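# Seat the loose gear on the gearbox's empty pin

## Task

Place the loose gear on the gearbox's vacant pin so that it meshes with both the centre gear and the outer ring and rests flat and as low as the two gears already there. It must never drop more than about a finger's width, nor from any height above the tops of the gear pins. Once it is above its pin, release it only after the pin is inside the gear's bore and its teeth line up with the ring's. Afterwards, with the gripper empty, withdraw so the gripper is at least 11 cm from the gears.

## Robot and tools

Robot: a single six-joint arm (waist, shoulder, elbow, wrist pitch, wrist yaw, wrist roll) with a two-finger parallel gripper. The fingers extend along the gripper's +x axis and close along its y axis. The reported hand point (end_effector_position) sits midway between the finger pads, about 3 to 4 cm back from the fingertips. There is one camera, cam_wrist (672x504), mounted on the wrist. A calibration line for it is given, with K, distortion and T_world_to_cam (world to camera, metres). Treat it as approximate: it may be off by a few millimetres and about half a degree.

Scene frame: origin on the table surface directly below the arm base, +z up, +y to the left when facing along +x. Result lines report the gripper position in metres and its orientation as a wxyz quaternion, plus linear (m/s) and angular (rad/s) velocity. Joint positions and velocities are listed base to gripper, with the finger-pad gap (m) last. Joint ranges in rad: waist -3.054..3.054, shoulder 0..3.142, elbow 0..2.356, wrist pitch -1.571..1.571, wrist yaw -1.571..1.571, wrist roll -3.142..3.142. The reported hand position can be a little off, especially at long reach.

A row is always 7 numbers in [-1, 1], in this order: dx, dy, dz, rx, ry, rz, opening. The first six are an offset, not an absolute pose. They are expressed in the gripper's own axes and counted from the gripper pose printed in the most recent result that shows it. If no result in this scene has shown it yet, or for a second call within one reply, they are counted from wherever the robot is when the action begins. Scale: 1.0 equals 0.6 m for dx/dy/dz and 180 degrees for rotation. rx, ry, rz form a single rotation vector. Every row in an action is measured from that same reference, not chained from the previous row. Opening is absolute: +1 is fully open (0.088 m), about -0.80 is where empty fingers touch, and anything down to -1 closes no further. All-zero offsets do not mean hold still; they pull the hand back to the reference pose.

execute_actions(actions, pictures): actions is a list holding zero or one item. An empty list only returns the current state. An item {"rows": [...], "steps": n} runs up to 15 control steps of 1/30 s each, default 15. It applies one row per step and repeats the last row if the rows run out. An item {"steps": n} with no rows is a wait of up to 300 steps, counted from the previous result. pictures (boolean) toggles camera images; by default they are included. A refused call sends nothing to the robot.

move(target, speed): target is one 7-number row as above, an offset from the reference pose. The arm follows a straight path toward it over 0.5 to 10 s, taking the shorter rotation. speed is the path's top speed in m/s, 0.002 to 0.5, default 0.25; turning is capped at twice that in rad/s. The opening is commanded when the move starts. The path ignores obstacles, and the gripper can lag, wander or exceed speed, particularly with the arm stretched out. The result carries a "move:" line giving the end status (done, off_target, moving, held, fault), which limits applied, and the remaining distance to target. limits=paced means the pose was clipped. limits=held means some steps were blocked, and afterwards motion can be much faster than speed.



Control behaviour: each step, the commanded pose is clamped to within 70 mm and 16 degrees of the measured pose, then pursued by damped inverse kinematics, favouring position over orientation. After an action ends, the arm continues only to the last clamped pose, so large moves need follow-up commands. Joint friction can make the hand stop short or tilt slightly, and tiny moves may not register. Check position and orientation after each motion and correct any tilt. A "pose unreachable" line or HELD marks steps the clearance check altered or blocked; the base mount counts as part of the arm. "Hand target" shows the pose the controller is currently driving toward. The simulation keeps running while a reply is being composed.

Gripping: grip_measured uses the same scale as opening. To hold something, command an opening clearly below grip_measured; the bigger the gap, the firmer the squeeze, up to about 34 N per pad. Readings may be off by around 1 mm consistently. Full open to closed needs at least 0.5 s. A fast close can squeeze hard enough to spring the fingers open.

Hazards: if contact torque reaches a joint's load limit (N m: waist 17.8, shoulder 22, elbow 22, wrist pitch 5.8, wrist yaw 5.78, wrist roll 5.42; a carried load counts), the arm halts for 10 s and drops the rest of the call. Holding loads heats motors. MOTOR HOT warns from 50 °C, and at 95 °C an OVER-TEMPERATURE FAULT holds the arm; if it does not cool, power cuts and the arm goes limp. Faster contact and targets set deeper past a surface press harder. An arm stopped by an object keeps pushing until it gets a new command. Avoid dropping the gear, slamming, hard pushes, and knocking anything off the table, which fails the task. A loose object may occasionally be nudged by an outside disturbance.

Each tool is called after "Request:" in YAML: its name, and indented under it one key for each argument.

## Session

Request:
execute_actions:
  actions: []

Scene clock: 0.00 s of 4147.00 s.
end_effector_position=(+0.4277, -0.1282, +0.2165) grip_measured=+0.850 end_effector_quat_wxyz=(+0.928, +0.271, +0.255, -0.021) end_effector_velocity=(-0.003, +0.002, -0.004) end_effector_angular_velocity=(-0.017, +0.019, +0.018)
Joint positions: [ 0.006  0.814  0.631  0.264 -0.005 -0.023  0.081]
Joint velocities: [ 0.002 -0.002 -0.002 -0.022  0.007 -0.022 -0.   ]
Heat: hottest wrist pitch 27 °C (+0.0 °C/min).
Hand target: +0.428, -0.128, +0.217; +0.928, +0.271, +0.255, -0.021
camera_calibration (this result's frames):
cam_wrist: T_world_to_cam=[[-0.202264, -0.871533, -0.446675, 0.0728055], [-0.719894, 0.441541, -0.535532, 0.514523], [0.663959, 0.21324, -0.716719, -0.0226664], [0, 0, 0, 1]] pos_world=[0.400178, -0.158897, 0.291819]

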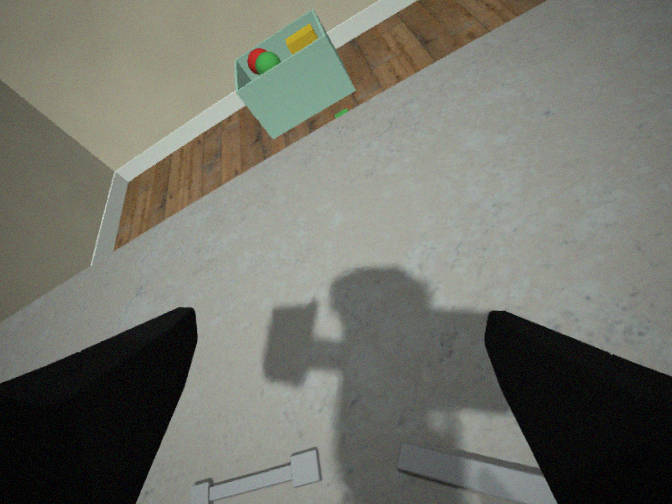

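Request:
move:
  target: [-0.096, 0.1358, -0.0795, -0.1391, 0.3207, -0.1191, 1.0]
  speed: 0.35

Scene clock: 12.33 s of 4147.00 s.
end_effector_position=(+0.3698, -0.0439, +0.2504) grip_measured=+1.000 end_effector_quat_wxyz=(+0.712, -0.001, +0.702, +0.002) end_effector_velocity=(-0.004, -0.003, +0.000) end_effector_angular_velocity=(-0.014, +0.030, +0.025)
Joint positions: [ 0.739  1.424  1.5   -1.534  0.838  0.642  0.088]
Joint velocities: [-0.002  0.012  0.017 -0.051 -0.007  0.007  0.   ]
Heat: hottest wrist pitch 28 °C (+4.9 °C/min).
Hand target: +0.371, -0.041, +0.251; +0.710, -0.000, +0.705, +0.004
Off the commanded pose: 0.004 m, 1 deg.
After step 190, 3.80 s passed at rest.
move: done
camera_calibration (this result's frames):
cam_wrist: T_world_to_cam=[[0.0342855, -0.998425, 0.0444052, -0.0663566], [-0.950456, -0.018838, 0.310289, 0.307028], [-0.308964, -0.0528436, -0.949605, 0.428551], [0, 0, 0, 1]] pos_world=[0.426499, -0.0378221, 0.314633]

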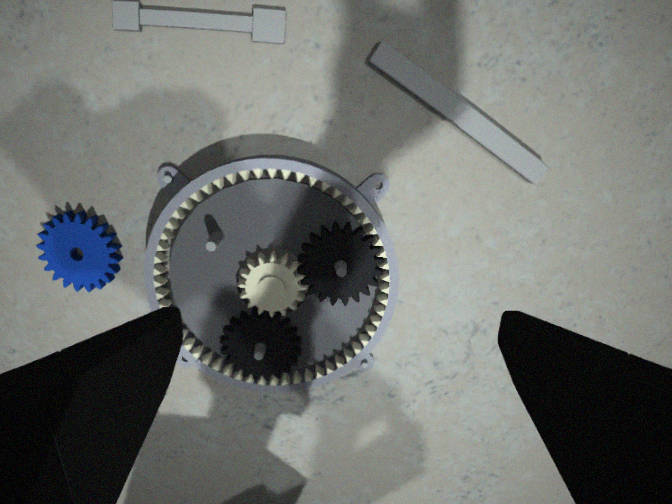

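Request:
zoom_image:
  camera: "cam_wrist"
  region: [20, 130, 410, 400]

Region (20, 130, 410, 400) of cam_wrist's 672x504 image, scaled by 1.292, with more detail than that image has; it fills the top 349 rows of this view, and the rest is white.

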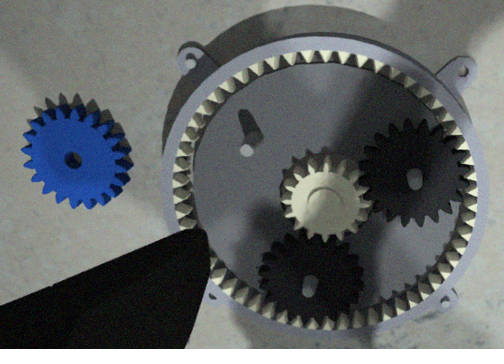

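Request:
move:
  target: [0.2967, 0.1347, -0.0652, -0.2876, 0.0044, 0.0016, 0.65]
  speed: 0.2

Scene clock: 41.50 s of 4147.00 s.
end_effector_position=(+0.3374, +0.0359, +0.0786) grip_measured=+0.650 end_effector_quat_wxyz=(+0.643, -0.307, +0.632, +0.303) end_effector_velocity=(-0.001, +0.005, -0.003) end_effector_angular_velocity=(+0.021, +0.002, +0.016)
Joint positions: [ 0.481  1.58   0.918 -0.529  0.777 -0.611  0.071]
Joint velocities: [-0.002  0.007 -0.007  0.022 -0.022 -0.022 -0.   ]
Heat: hottest elbow 28 °C (+1.4 °C/min).
Hand target: +0.332, +0.037, +0.073; +0.635, -0.310, +0.636, +0.310
Off the commanded pose: 0.008 m, 1 deg.
After step 190, 20.10 s passed at rest.
move: done
camera_calibration (this result's frames):
cam_wrist: T_world_to_cam=[[0.795827, -0.602634, 0.0590904, -0.250204], [-0.588089, -0.745974, 0.31253, 0.234655], [-0.144261, -0.28347, -0.948068, 0.212145], [0, 0, 0, 1]] pos_world=[0.367721, 0.0844021, 0.142575]

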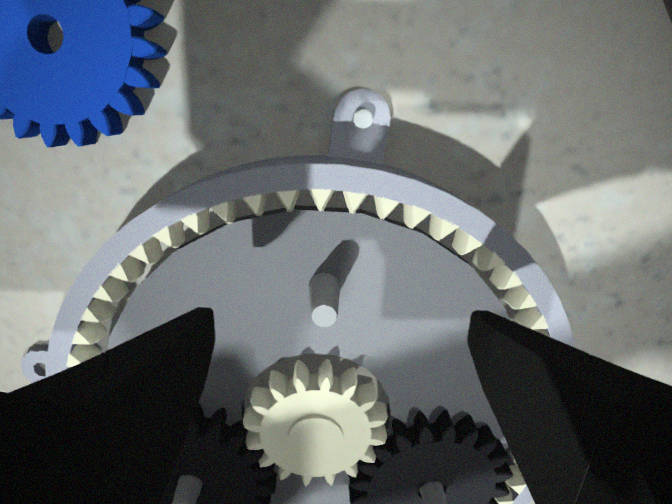

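Request:
zoom_image:
  camera: "cam_wrist"
  region: [190, 175, 490, 504]

Request:
zoom_image:
  camera: "cam_wrist"
  region: [250, 180, 410, 340]

Region (190, 175, 490, 504) of cam_wrist's 672x504 image, scaled by 1.532, with more detail than that image has; it fills the left 460 columns of this view, and the rest is white.

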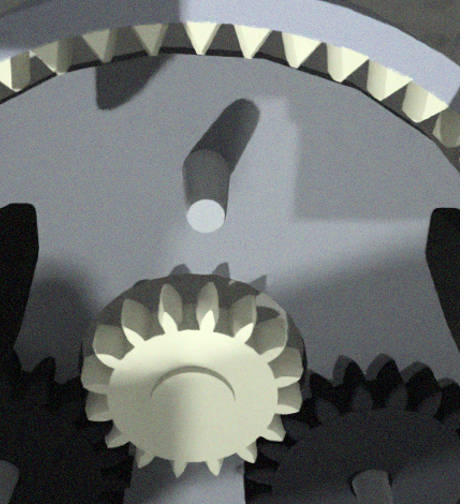

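Region (250, 180, 410, 340) of cam_wrist's 672x504 image, scaled by 3.150, with more detail than that image has.

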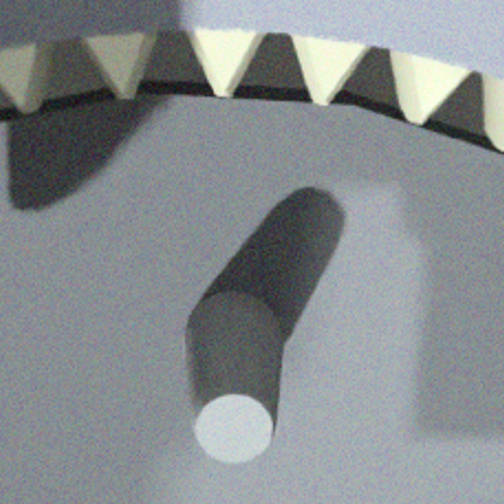

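Request:
move:
  target: [0.0108, 0.1397, 0.1315, -0.0159, 0.0036, 0.0038, 0.9]
  speed: 0.15

Request:
zoom_image:
  camera: "cam_wrist"
  region: [170, 130, 520, 420]

Scene clock: 94.20 s of 4147.00 s.
end_effector_position=(+0.3230, +0.1477, +0.0746) grip_measured=+0.900 end_effector_quat_wxyz=(+0.633, -0.317, +0.628, +0.322) end_effector_velocity=(-0.004, +0.003, -0.002) end_effector_angular_velocity=(+0.001, +0.012, +0.022)
Joint positions: [ 0.71   1.955  1.094 -0.571  0.823 -0.329  0.083]
Joint velocities: [ 0.002  0.012  0.002 -0.007 -0.007 -0.007 -0.   ]
Heat: hottest waist 27 °C (-1.0 °C/min).
Hand target: +0.322, +0.150, +0.073; +0.631, -0.321, +0.629, +0.321
Off the commanded pose: 0.004 m, 1 deg.
After step 190, 45.10 s passed at rest.
move: done
camera_calibration (this result's frames):
cam_wrist: T_world_to_cam=[[0.822933, -0.566434, 0.0439847, -0.184133], [-0.549565, -0.774006, 0.314473, 0.30241], [-0.144084, -0.282963, -0.948247, 0.237908], [0, 0, 0, 1]] pos_world=[0.352002, 0.197087, 0.138595]

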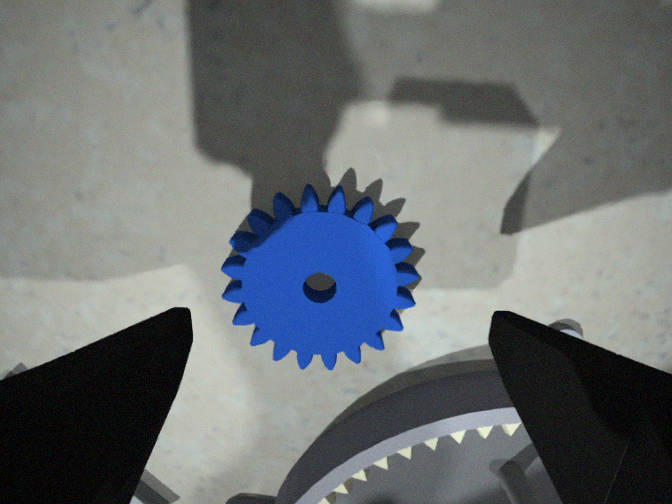

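Region (170, 130, 520, 420) of cam_wrist's 672x504 image, scaled by 1.440, with more detail than that image has; it fills the top 418 rows of this view, and the rest is white.

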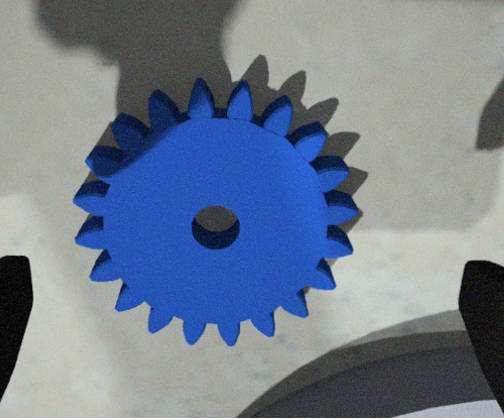

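Request:
move:
  target: [0.0552, 0.0182, -0.0047, 0.004, 0.0078, 0.002, 0.9]
  speed: 0.07

Request:
zoom_image:
  camera: "cam_wrist"
  region: [160, 180, 530, 460]

Scene clock: 114.73 s of 4147.00 s.
end_effector_position=(+0.3189, +0.1521, +0.0476) grip_measured=+0.900 end_effector_quat_wxyz=(+0.635, -0.312, +0.635, +0.311) end_effector_velocity=(-0.004, -0.001, -0.001) end_effector_angular_velocity=(+0.001, +0.012, -0.000)
Joint positions: [ 0.665  2.016  1.068 -0.447  0.823 -0.361  0.083]
Joint velocities: [-0.002 -0.002 -0.007 -0.007 -0.007  0.007 -0.   ]
Heat: hottest waist 30 °C (+2.0 °C/min).
Hand target: +0.312, +0.152, +0.042; +0.626, -0.315, +0.639, +0.316
Off the commanded pose: 0.009 m, 1 deg.
After step 190, 13.33 s passed at rest.
move: off_target
camera_calibration (this result's frames):
cam_wrist: T_world_to_cam=[[0.807871, -0.587413, 0.04787, -0.169248], [-0.569011, -0.756242, 0.322994, 0.315195], [-0.153529, -0.288176, -0.94519, 0.216617], [0, 0, 0, 1]] pos_world=[0.349337, 0.201369, 0.11104]

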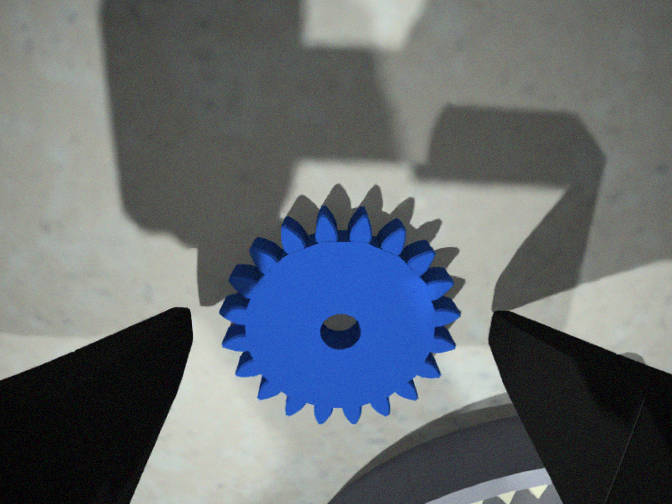

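Region (160, 180, 530, 460) of cam_wrist's 672x504 image, scaled by 1.362, with more detail than that image has; it fills the top 381 rows of this view, and the rest is white.

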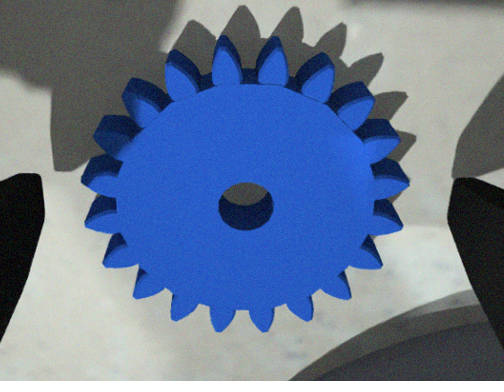

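Request:
move:
  target: [0.0227, 0.0085, -0.008, -0.0043, 0.0049, 0.0034, 0.75]
  speed: 0.03

Scene clock: 128.63 s of 4147.00 s.
end_effector_position=(+0.3187, +0.1514, +0.0400) grip_measured=+0.750 end_effector_quat_wxyz=(+0.635, -0.311, +0.635, +0.311) end_effector_velocity=(-0.002, -0.001, -0.000) end_effector_angular_velocity=(+0.003, +0.009, -0.004)
Joint positions: [ 0.647  2.025  1.057 -0.407  0.82  -0.386  0.076]
Joint velocities: [-0.002 -0.002 -0.002 -0.007 -0.007  0.007 -0.   ]
Heat: hottest waist 31 °C (+4.0 °C/min).
Hand target: +0.312, +0.151, +0.034; +0.627, -0.315, +0.639, +0.316
Off the commanded pose: 0.009 m, 1 deg.
After step 190, 6.77 s passed at rest.
move: off_target
camera_calibration (this result's frames):
cam_wrist: T_world_to_cam=[[0.807547, -0.587861, 0.0478337, -0.168944], [-0.569484, -0.756052, 0.322606, 0.31705], [-0.153483, -0.28776, -0.945324, 0.209118], [0, 0, 0, 1]] pos_world=[0.349081, 0.200566, 0.103484]

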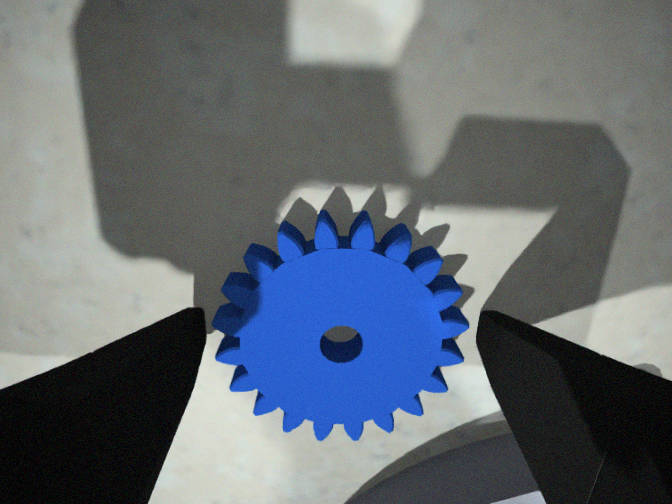

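Request:
execute_actions:
  actions:
    - {"rows": [[0,0,0,0,0,0,0.68],[0,0,0,0,0,0,0.63],[0,0,0,0,0,0,0.60],[0,0,0,0,0,0,0.58],[0,0,0,0,0,0,0.565],[0,0,0,0,0,0,0.55],[0,0,0,0,0,0,0.535],[0,0,0,0,0,0,0.52],[0,0,0,0,0,0,0.50],[0,0,0,0,0,0,0.48],[0,0,0,0,0,0,0.45],[0,0,0,0,0,0,0.42],[0,0,0,0,0,0,0.38],[0,0,0,0,0,0,0.34],[0,0,0,0,0,0,0.30]], "steps": 15}

Request:
zoom_image:
  camera: "cam_wrist"
  region: [190, 200, 500, 460]

Scene clock: 135.53 s of 4147.00 s.
end_effector_position=(+0.3187, +0.1512, +0.0399) grip_measured=+0.538 end_effector_quat_wxyz=(+0.636, -0.313, +0.634, +0.310) end_effector_velocity=(-0.004, -0.002, -0.000) end_effector_angular_velocity=(-0.003, +0.018, +0.036)
Joint positions: [ 0.648  2.026  1.056 -0.406  0.823 -0.386  0.065]
Joint velocities: [-0.002 -0.002 -0.002 -0.022 -0.007 -0.022 -0.   ]
Heat: hottest waist 31 °C (+4.0 °C/min).
Hand target: +0.319, +0.151, +0.040; +0.635, -0.311, +0.635, +0.310
Off the commanded pose: 0.000 m, 0 deg.
Steps of this call (steps 1 to 190: nothing new was sent; then 0.07 s passed at rest; steps 191 to 205: all 15 steps of this action). Readings (end_effector_position):
191: (+0.3184, +0.1514, +0.0398)
192: (+0.3185, +0.1513, +0.0398)
194: (+0.3187, +0.1511, +0.0399)
198: (+0.3187, +0.1511, +0.0399)
205: the state above
camera_calibration (this result's frames):
cam_wrist: T_world_to_cam=[[0.807824, -0.587212, 0.0510119, -0.169353], [-0.569625, -0.755517, 0.323608, 0.316871], [-0.151486, -0.290476, -0.944815, 0.208678], [0, 0, 0, 1]] pos_world=[0.348917, 0.200571, 0.103259]

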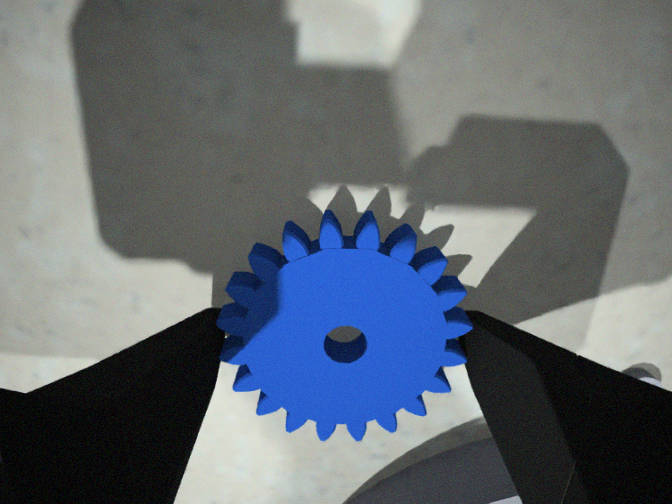

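Region (190, 200, 500, 460) of cam_wrist's 672x504 image, scaled by 1.626, with more detail than that image has; it fills the top 423 rows of this view, and the rest is white.

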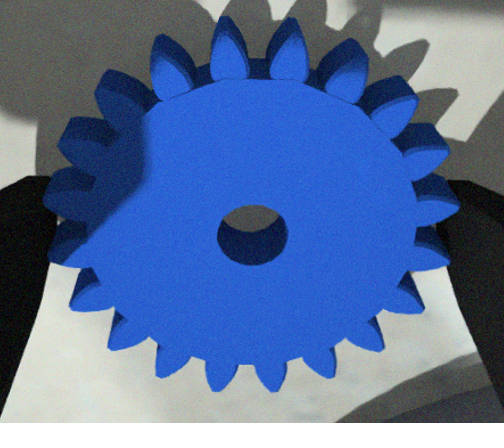

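Request:
move:
  target: [-0.095, -0.018, -0.0178, -0.008, 0, 0, 0.3]
  speed: 0.12

Scene clock: 159.73 s of 4147.00 s.
end_effector_position=(+0.3155, +0.1371, +0.0923) grip_measured=+0.540 end_effector_quat_wxyz=(+0.625, -0.324, +0.633, +0.323) end_effector_velocity=(+0.000, -0.003, +0.002) end_effector_angular_velocity=(-0.009, +0.001, +0.018)
Joint positions: [ 0.743  1.904  1.085 -0.679  0.832 -0.272  0.065]
Joint velocities: [ 0.002 -0.007  0.002 -0.022  0.007 -0.007 -0.   ]
Heat: hottest waist 32 °C (+4.0 °C/min).
Hand target: +0.321, +0.136, +0.097; +0.632, -0.320, +0.630, +0.318
Off the commanded pose: 0.007 m, 1 deg.
move: done
camera_calibration (this result's frames):
cam_wrist: T_world_to_cam=[[0.830924, -0.554726, 0.0429363, -0.188812], [-0.535282, -0.775973, 0.333675, 0.278495], [-0.151781, -0.300242, -0.94171, 0.25477], [0, 0, 0, 1]] pos_world=[0.344631, 0.187858, 0.155099]

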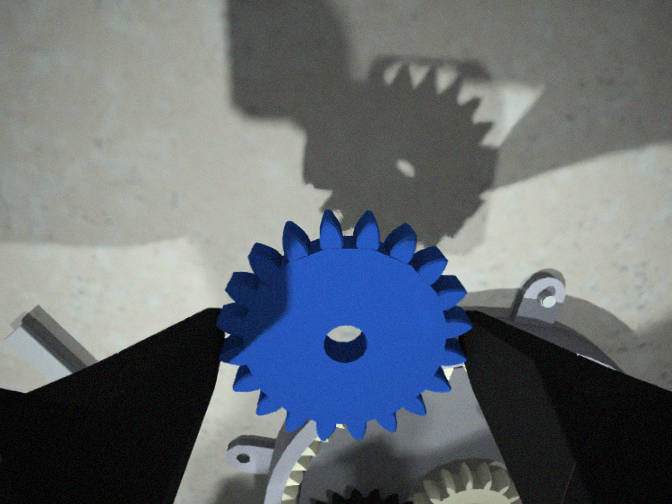

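Request:
move:
  target: [0.0147, -0.1118, -0.1198, -0.0081, 0.0006, 0.0028, 0.3]
  speed: 0.12

Scene clock: 172.23 s of 4147.00 s.
end_effector_position=(+0.3291, +0.0420, +0.0836) grip_measured=+0.540 end_effector_quat_wxyz=(+0.617, -0.332, +0.631, +0.332) end_effector_velocity=(-0.004, -0.002, -0.003) end_effector_angular_velocity=(+0.013, +0.015, +0.023)
Joint positions: [ 0.515  1.602  0.938 -0.609  0.788 -0.617  0.065]
Joint velocities: [-0.017 -0.007 -0.012  0.007 -0.022 -0.037 -0.   ]
Heat: hottest waist 32 °C (+2.0 °C/min).
Hand target: +0.328, +0.039, +0.084; +0.618, -0.330, +0.631, +0.332
Off the commanded pose: 0.003 m, 0 deg.
move: done
camera_calibration (this result's frames):
cam_wrist: T_world_to_cam=[[0.84634, -0.531361, 0.0369295, -0.257952], [-0.510716, -0.78986, 0.339544, 0.206912], [-0.151251, -0.30623, -0.939865, 0.219976], [0, 0, 0, 1]] pos_world=[0.35726, 0.0937292, 0.146018]

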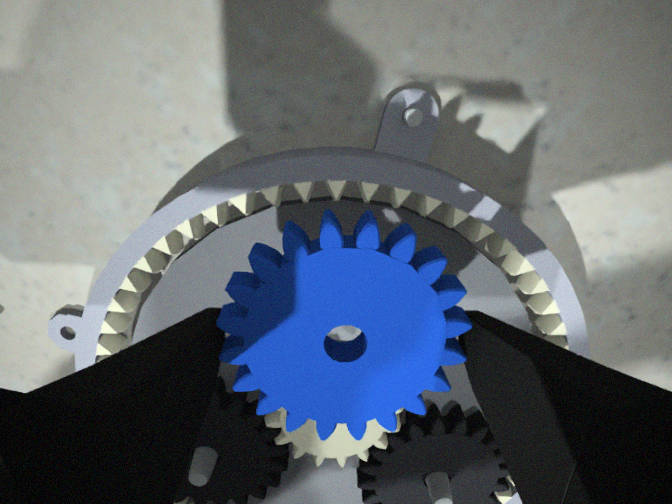

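Request:
move:
  target: [0.021, -0.0012, -0.0037, 0.0008, -0.0017, 0.0012, 0.3]
  speed: 0.025

Request:
zoom_image:
  camera: "cam_wrist"
  region: [250, 175, 450, 375]

Scene clock: 182.70 s of 4147.00 s.
end_effector_position=(+0.3329, +0.0388, +0.0752) grip_measured=+0.540 end_effector_quat_wxyz=(+0.625, -0.328, +0.628, +0.328) end_effector_velocity=(-0.001, +0.002, -0.002) end_effector_angular_velocity=(+0.018, +0.009, +0.015)
Joint positions: [ 0.482  1.599  0.92  -0.54   0.774 -0.663  0.065]
Joint velocities: [-0.007  0.002 -0.002  0.007 -0.022 -0.022 -0.   ]
Heat: hottest waist 31 °C (+1.0 °C/min).
Hand target: +0.328, +0.040, +0.071; +0.618, -0.330, +0.631, +0.333
Off the commanded pose: 0.006 m, 1 deg.
move: done
camera_calibration (this result's frames):
cam_wrist: T_world_to_cam=[[0.83857, -0.542956, 0.0447204, -0.260133], [-0.525959, -0.785447, 0.326251, 0.215025], [-0.142015, -0.297105, -0.944225, 0.208561], [0, 0, 0, 1]] pos_world=[0.360853, 0.0896151, 0.13841]

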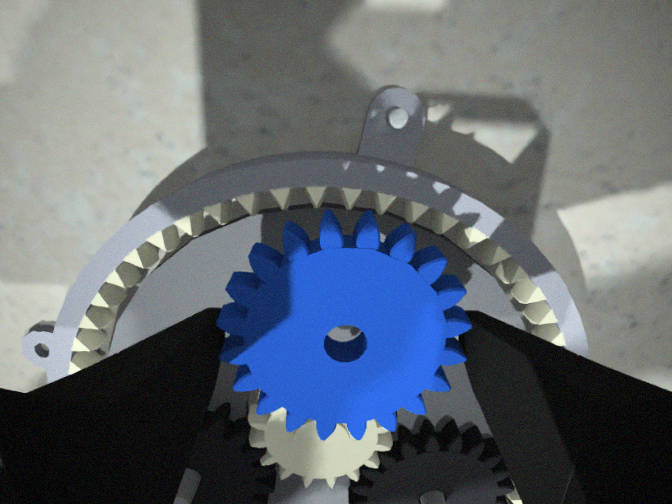

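Region (250, 175, 450, 375) of cam_wrist's 672x504 image, scaled by 2.520, with more detail than that image has.

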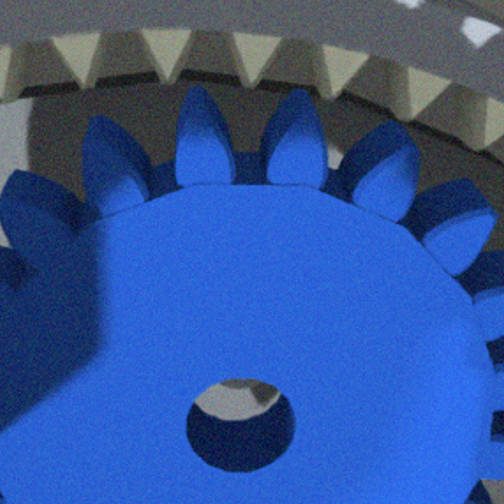

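Request:
zoom_image:
  camera: "cam_wrist"
  region: [315, 315, 380, 375]

Region (315, 315, 380, 375) of cam_wrist's 672x504 image, scaled by 7.754, with more detail than that image has; it fills the top 465 rows of this view, and the rest is white.

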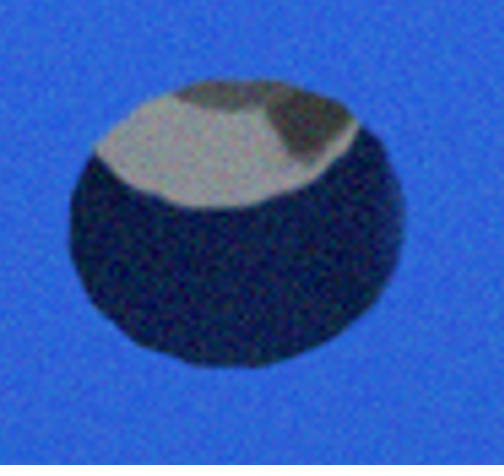

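Request:
move:
  target: [0.0153, 0.0057, -0.0032, 0.0076, 0.0022, 0.003, 0.3]
  speed: 0.015

Request:
zoom_image:
  camera: "cam_wrist"
  region: [250, 175, 450, 375]

Request:
zoom_image:
  camera: "cam_wrist"
  region: [315, 315, 380, 375]

Scene clock: 207.63 s of 4147.00 s.
end_effector_position=(+0.3344, +0.0376, +0.0709) grip_measured=+0.540 end_effector_quat_wxyz=(+0.632, -0.319, +0.631, +0.318) end_effector_velocity=(-0.002, -0.000, -0.000) end_effector_angular_velocity=(+0.004, +0.008, -0.004)
Joint positions: [ 0.467  1.601  0.912 -0.508  0.769 -0.658  0.065]
Joint velocities: [-0.002 -0.002 -0.002 -0.007 -0.007  0.007 -0.   ]
Heat: hottest waist 30 °C (-2.0 °C/min).
Hand target: +0.329, +0.039, +0.066; +0.625, -0.319, +0.635, +0.322
Off the commanded pose: 0.007 m, 1 deg.
move: done
camera_calibration (this result's frames):
cam_wrist: T_world_to_cam=[[0.821, -0.568879, 0.0483296, -0.255284], [-0.552031, -0.769377, 0.321436, 0.224807], [-0.145674, -0.290578, -0.945697, 0.20546], [0, 0, 0, 1]] pos_world=[0.363619, 0.0874376, 0.13438]

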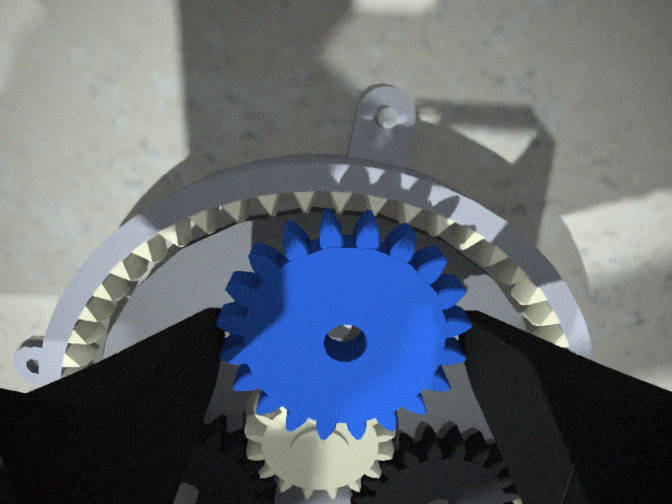

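Region (250, 175, 450, 375) of cam_wrist's 672x504 image, scaled by 2.520, with more detail than that image has.

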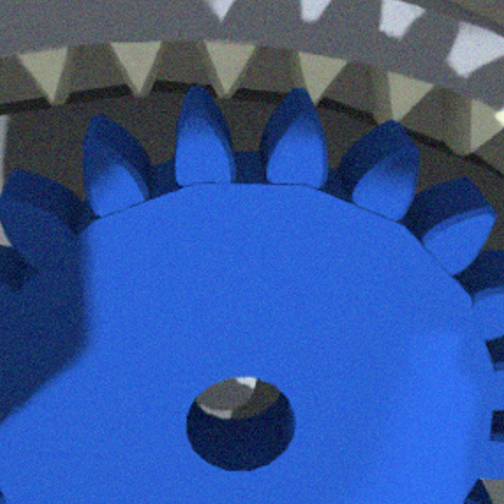

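Region (315, 315, 380, 375) of cam_wrist's 672x504 image, scaled by 7.754, with more detail than that image has; it fills the top 465 rows of this view, and the rest is white.

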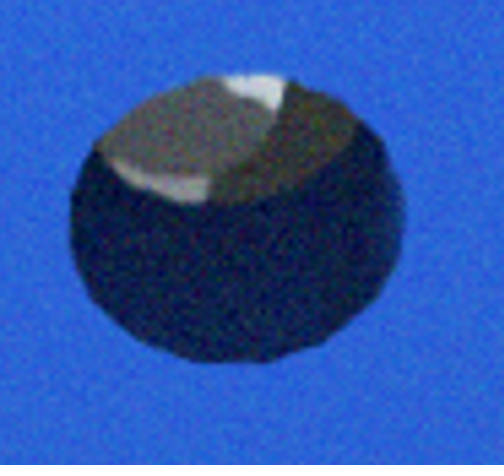

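Request:
move:
  target: [0.0165, 0.0109, -0.0032, -0.004, 0.0036, 0.0038, 0.3]
  speed: 0.015

Request:
zoom_image:
  camera: "cam_wrist"
  region: [250, 175, 450, 375]

Scene clock: 231.63 s of 4147.00 s.
end_effector_position=(+0.3335, +0.0386, +0.0657) grip_measured=+0.540 end_effector_quat_wxyz=(+0.633, -0.319, +0.630, +0.318) end_effector_velocity=(+0.001, -0.002, -0.000) end_effector_angular_velocity=(-0.007, -0.006, +0.001)
Joint positions: [ 0.458  1.611  0.901 -0.477  0.765 -0.67   0.065]
Joint velocities: [-0.002 -0.002 -0.002  0.007  0.007 -0.007 -0.   ]
Heat: hottest waist 30 °C (-2.0 °C/min).
Hand target: +0.328, +0.040, +0.061; +0.625, -0.321, +0.634, +0.324
Off the commanded pose: 0.007 m, 1 deg.
move: done
camera_calibration (this result's frames):
cam_wrist: T_world_to_cam=[[0.820568, -0.569441, 0.0490331, -0.253594], [-0.552864, -0.769061, 0.320758, 0.227013], [-0.144943, -0.290312, -0.945891, 0.20053], [0, 0, 0, 1]] pos_world=[0.362664, 0.0883967, 0.129298]

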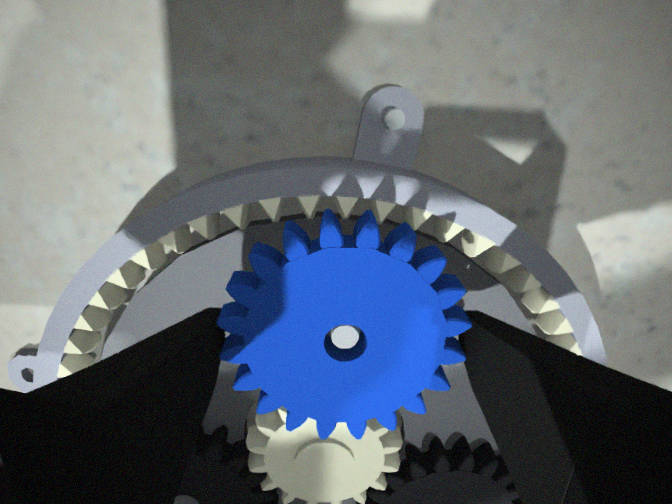

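Region (250, 175, 450, 375) of cam_wrist's 672x504 image, scaled by 2.520, with more detail than that image has.

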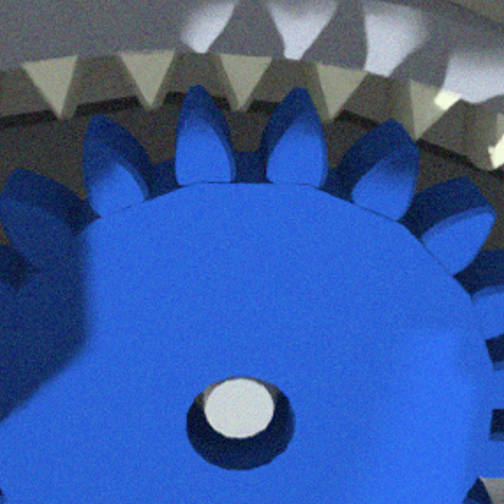

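Request:
move:
  target: [0.0178, 0.0087, -0.0037, -0.004, 0.004, 0.0045, 0.3]
  speed: 0.015

Request:
zoom_image:
  camera: "cam_wrist"
  region: [220, 185, 480, 504]

Scene clock: 238.03 s of 4147.00 s.
end_effector_position=(+0.3335, +0.0384, +0.0597) grip_measured=+0.540 end_effector_quat_wxyz=(+0.632, -0.318, +0.631, +0.318) end_effector_velocity=(-0.002, -0.002, -0.001) end_effector_angular_velocity=(-0.011, +0.008, -0.001)
Joint positions: [ 0.442  1.623  0.895 -0.449  0.759 -0.687  0.065]
Joint velocities: [-0.002  0.002 -0.002 -0.007  0.007  0.007 -0.   ]
Heat: hottest waist 29 °C (-3.0 °C/min).
Hand target: +0.328, +0.040, +0.055; +0.624, -0.320, +0.635, +0.324
Off the commanded pose: 0.007 m, 1 deg.
move: done
camera_calibration (this result's frames):
cam_wrist: T_world_to_cam=[[0.820264, -0.569996, 0.0476562, -0.253203], [-0.552821, -0.76864, 0.321839, 0.2287], [-0.146816, -0.290338, -0.945594, 0.195417], [0, 0, 0, 1]] pos_world=[0.362814, 0.0882008, 0.123247]

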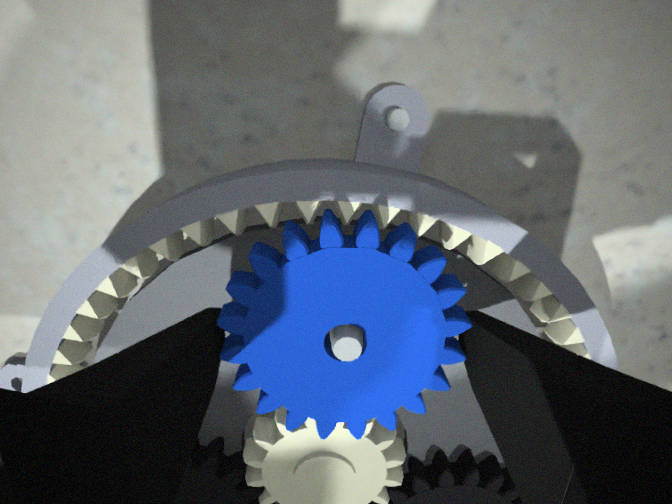

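Region (220, 185, 480, 504) of cam_wrist's 672x504 image, scaled by 1.580, with more detail than that image has; it fills the left 411 columns of this view, and the rest is white.

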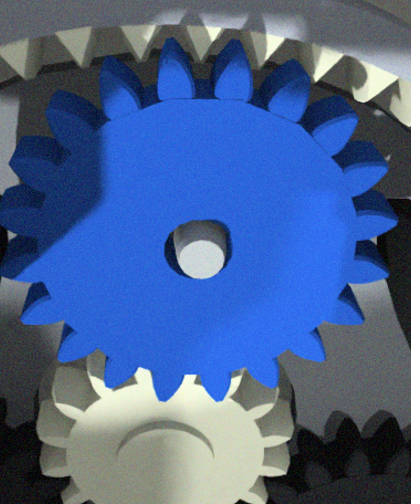

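Request:
zoom_image:
  camera: "cam_wrist"
  region: [260, 190, 440, 370]

Request:
zoom_image:
  camera: "cam_wrist"
  region: [240, 390, 430, 504]

Region (260, 190, 440, 370) of cam_wrist's 672x504 image, scaled by 2.800, with more detail than that image has.

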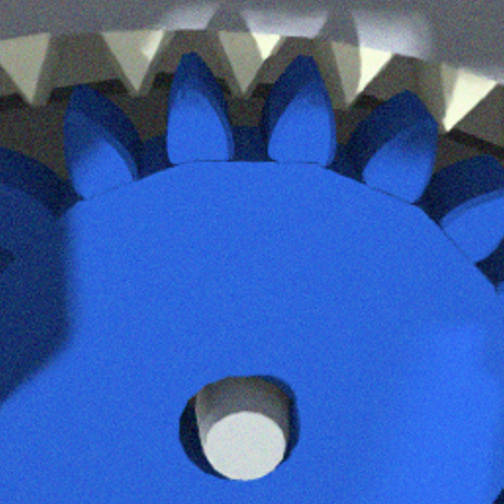

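Region (240, 390, 430, 504) of cam_wrist's 672x504 image, scaled by 2.653, with more detail than that image has; it fills the top 302 rows of this view, and the rest is white.

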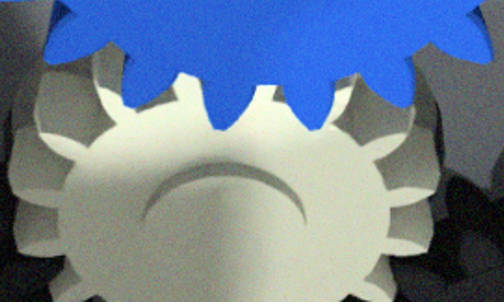

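Request:
move:
  target: [0.0162, 0.0087, -0.0035, -0.004, 0.004, 0.0042, 0.3]
  speed: 0.015

Request:
zoom_image:
  camera: "cam_wrist"
  region: [220, 185, 480, 504]

Scene clock: 250.50 s of 4147.00 s.
end_effector_position=(+0.3337, +0.0386, +0.0549) grip_measured=+0.540 end_effector_quat_wxyz=(+0.632, -0.317, +0.631, +0.318) end_effector_velocity=(-0.002, -0.002, -0.003) end_effector_angular_velocity=(-0.011, +0.004, +0.004)
Joint positions: [ 0.431  1.634  0.892 -0.425  0.753 -0.701  0.065]
Joint velocities: [-0.007  0.002 -0.007  0.007  0.007 -0.007 -0.   ]
Heat: hottest waist 29 °C (-2.0 °C/min).
Hand target: +0.328, +0.040, +0.050; +0.624, -0.320, +0.635, +0.324
Off the commanded pose: 0.008 m, 1 deg.
move: done
camera_calibration (this result's frames):
cam_wrist: T_world_to_cam=[[0.819883, -0.570644, 0.046458, -0.252802], [-0.553132, -0.768545, 0.321534, 0.230663], [-0.147776, -0.289317, -0.945758, 0.191193], [0, 0, 0, 1]] pos_world=[0.363108, 0.0883305, 0.118401]

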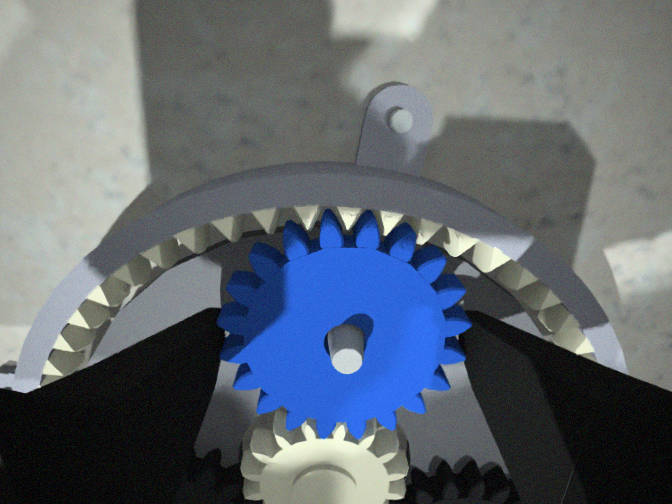

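Region (220, 185, 480, 504) of cam_wrist's 672x504 image, scaled by 1.580, with more detail than that image has; it fills the left 411 columns of this view, and the rest is white.

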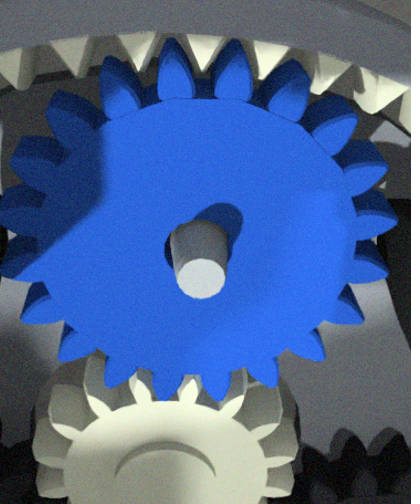

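Request:
move:
  target: [0.014, 0.009, -0.0038, -0.004, 0.004, 0.004, 0.3]
  speed: 0.012

Request:
zoom_image:
  camera: "cam_wrist"
  region: [220, 185, 480, 504]

Scene clock: 255.53 s of 4147.00 s.
end_effector_position=(+0.3338, +0.0388, +0.0524) grip_measured=+0.540 end_effector_quat_wxyz=(+0.633, -0.317, +0.630, +0.318) end_effector_velocity=(+0.000, +0.000, -0.000) end_effector_angular_velocity=(+0.007, -0.002, -0.014)
Joint positions: [ 0.425  1.638  0.887 -0.408  0.75  -0.711  0.065]
Joint velocities: [-0.002 -0.002 -0.002  0.007 -0.007  0.007 -0.   ]
Heat: hottest waist 29 °C (-2.0 °C/min).
Hand target: +0.328, +0.040, +0.047; +0.624, -0.319, +0.635, +0.324
Off the commanded pose: 0.008 m, 1 deg.
move: done
camera_calibration (this result's frames):
cam_wrist: T_world_to_cam=[[0.820008, -0.570437, 0.046791, -0.252735], [-0.553392, -0.769321, 0.319221, 0.231927], [-0.146098, -0.287657, -0.946525, 0.188322], [0, 0, 0, 1]] pos_world=[0.363105, 0.0884291, 0.116041]

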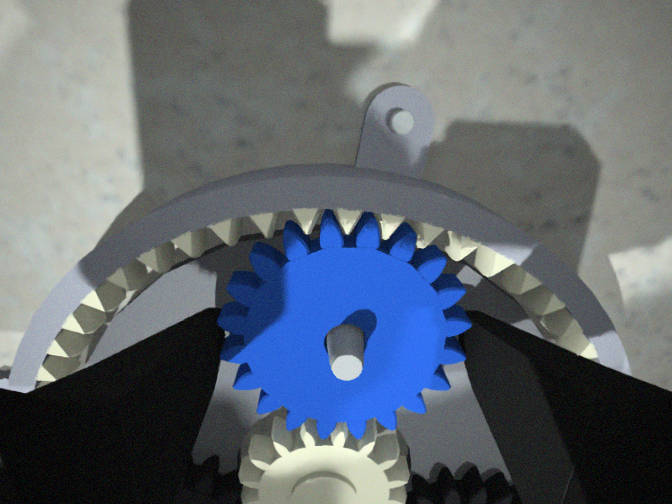

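Region (220, 185, 480, 504) of cam_wrist's 672x504 image, scaled by 1.580, with more detail than that image has; it fills the left 411 columns of this view, and the rest is white.

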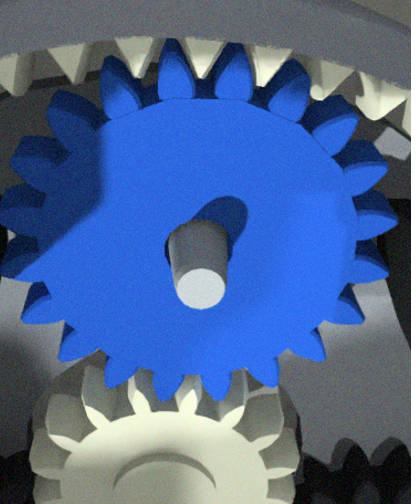

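Request:
execute_actions:
  actions:
    - {"rows": [[0,0,0,0,0,0,0.36],[0,0,0,0,0,0,0.42],[0,0,0,0,0,0,0.47],[0,0,0,0,0,0,0.50],[0,0,0,0,0,0,0.52],[0,0,0,0,0,0,0.535],[0,0,0,0,0,0,0.55],[0,0,0,0,0,0,0.57],[0,0,0,0,0,0,0.60],[0,0,0,0,0,0,0.63],[0,0,0,0,0,0,0.66],[0,0,0,0,0,0,0.69],[0,0,0,0,0,0,0.72],[0,0,0,0,0,0,0.74],[0,0,0,0,0,0,0.74]], "steps": 15}
  pictures: false

Request:
move:
  target: [-0.1, -0.008, 0.004, 0, 0, 0, 0.74]
  speed: 0.08

Request:
zoom_image:
  camera: "cam_wrist"
  region: [150, 150, 550, 504]

Scene clock: 264.63 s of 4147.00 s.
end_effector_position=(+0.3335, +0.0390, +0.0522) grip_measured=+0.683 end_effector_quat_wxyz=(+0.632, -0.319, +0.630, +0.318) end_effector_velocity=(-0.003, +0.002, -0.000) end_effector_angular_velocity=(+0.019, +0.011, +0.011)
Joint positions: [ 0.425  1.639  0.886 -0.407  0.752 -0.712  0.072]
Joint velocities: [-0.002 -0.002 -0.002 -0.007 -0.022 -0.007  0.028]
Heat: hottest waist 29 °C (-1.0 °C/min).
Hand target: +0.334, +0.039, +0.052; +0.633, -0.317, +0.630, +0.318
Off the commanded pose: 0.000 m, 0 deg.
Steps of this call (steps 1 to 258: nothing new was sent; steps 259 to 273: all 15 steps of this action). Readings (end_effector_position):
259: (+0.3335, +0.0390, +0.0520)
260: (+0.3335, +0.0390, +0.0520)
262: (+0.3335, +0.0390, +0.0520)
266: (+0.3335, +0.0390, +0.0522)
273: the state above

Scene clock: 266.17 s of 4147.00 s.
end_effector_position=(+0.3350, +0.0395, +0.1082) grip_measured=+0.740 end_effector_quat_wxyz=(+0.627, -0.320, +0.632, +0.324) end_effector_velocity=(-0.001, -0.000, +0.002) end_effector_angular_velocity=(+0.005, +0.010, +0.003)
Joint positions: [ 0.565  1.562  0.991 -0.731  0.794 -0.53   0.075]
Joint velocities: [ 0.002 -0.002  0.007 -0.022 -0.007  0.007  0.   ]
Heat: hottest waist 29 °C (-1.0 °C/min).
Hand target: +0.339, +0.038, +0.112; +0.633, -0.318, +0.630, +0.318
Off the commanded pose: 0.006 m, 1 deg.
move: done
camera_calibration (this result's frames):
cam_wrist: T_world_to_cam=[[0.828536, -0.558622, 0.0383465, -0.258336], [-0.538776, -0.776704, 0.326268, 0.209879], [-0.152476, -0.290985, -0.944499, 0.243557], [0, 0, 0, 1]] pos_world=[0.364256, 0.0895733, 0.171469]

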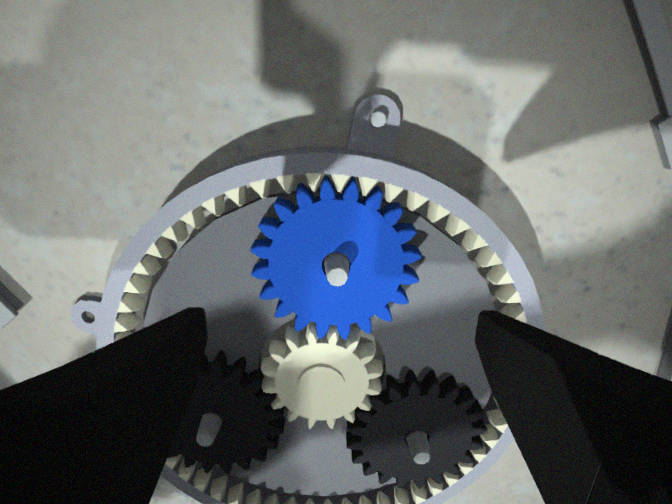

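Region (150, 150, 550, 504) of cam_wrist's 672x504 image, scaled by 1.260, with more detail than that image has; it fills the top 446 rows of this view, and the rest is white.

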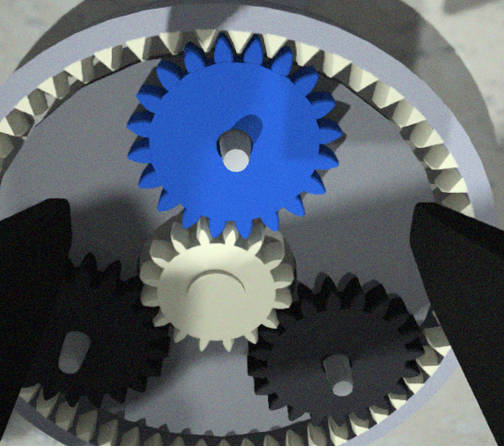

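Seated. Moving clear.

Request:
move:
  target: [-0.16, -0.03, 0.02, 0, 0, 0, 0.74]
  speed: 0.2

Request:
zoom_image:
  camera: "cam_wrist"
  region: [150, 130, 520, 460]

Scene clock: 270.60 s of 4147.00 s.
end_effector_position=(+0.3565, +0.0363, +0.2035) grip_measured=+0.740 end_effector_quat_wxyz=(+0.628, -0.318, +0.631, +0.326) end_effector_velocity=(-0.001, -0.005, +0.003) end_effector_angular_velocity=(-0.003, +0.015, +0.004)
Joint positions: [ 0.781  1.578  1.329 -1.273  0.822 -0.222  0.075]
Joint velocities: [-0.002 -0.002  0.017 -0.037 -0.007  0.007 -0.   ]
Heat: hottest waist 29 °C (-1.0 °C/min).
Hand target: +0.358, +0.038, +0.204; +0.628, -0.320, +0.631, +0.325
Off the commanded pose: 0.002 m, 0 deg.
move: done
camera_calibration (this result's frames):
cam_wrist: T_world_to_cam=[[0.827663, -0.560181, 0.0342262, -0.280386], [-0.53997, -0.77821, 0.32066, 0.189553], [-0.152992, -0.283879, -0.946576, 0.336298], [0, 0, 0, 1]] pos_world=[0.385868, 0.0859128, 0.267146]

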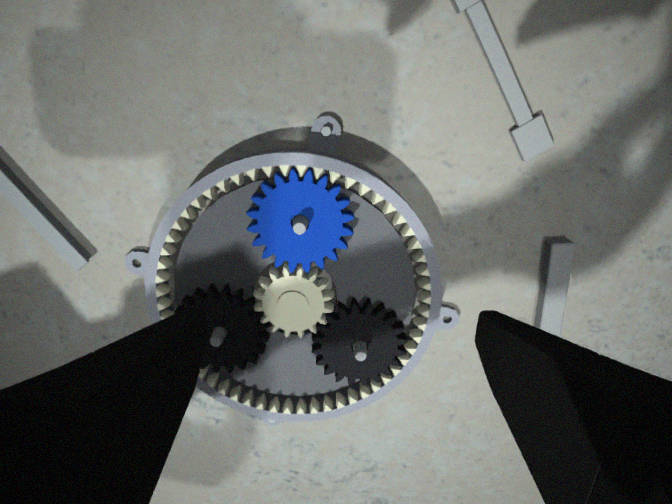

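Region (150, 130, 520, 460) of cam_wrist's 672x504 image, scaled by 1.362, with more detail than that image has; it fills the top 450 rows of this view, and the rest is white.

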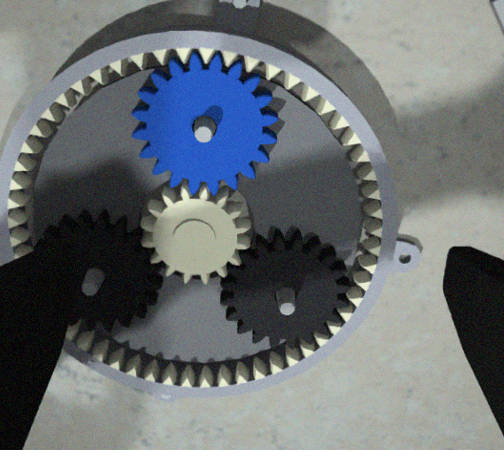

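Request:
finished_scene:
  scene: 2

The scene is finished: the task was done.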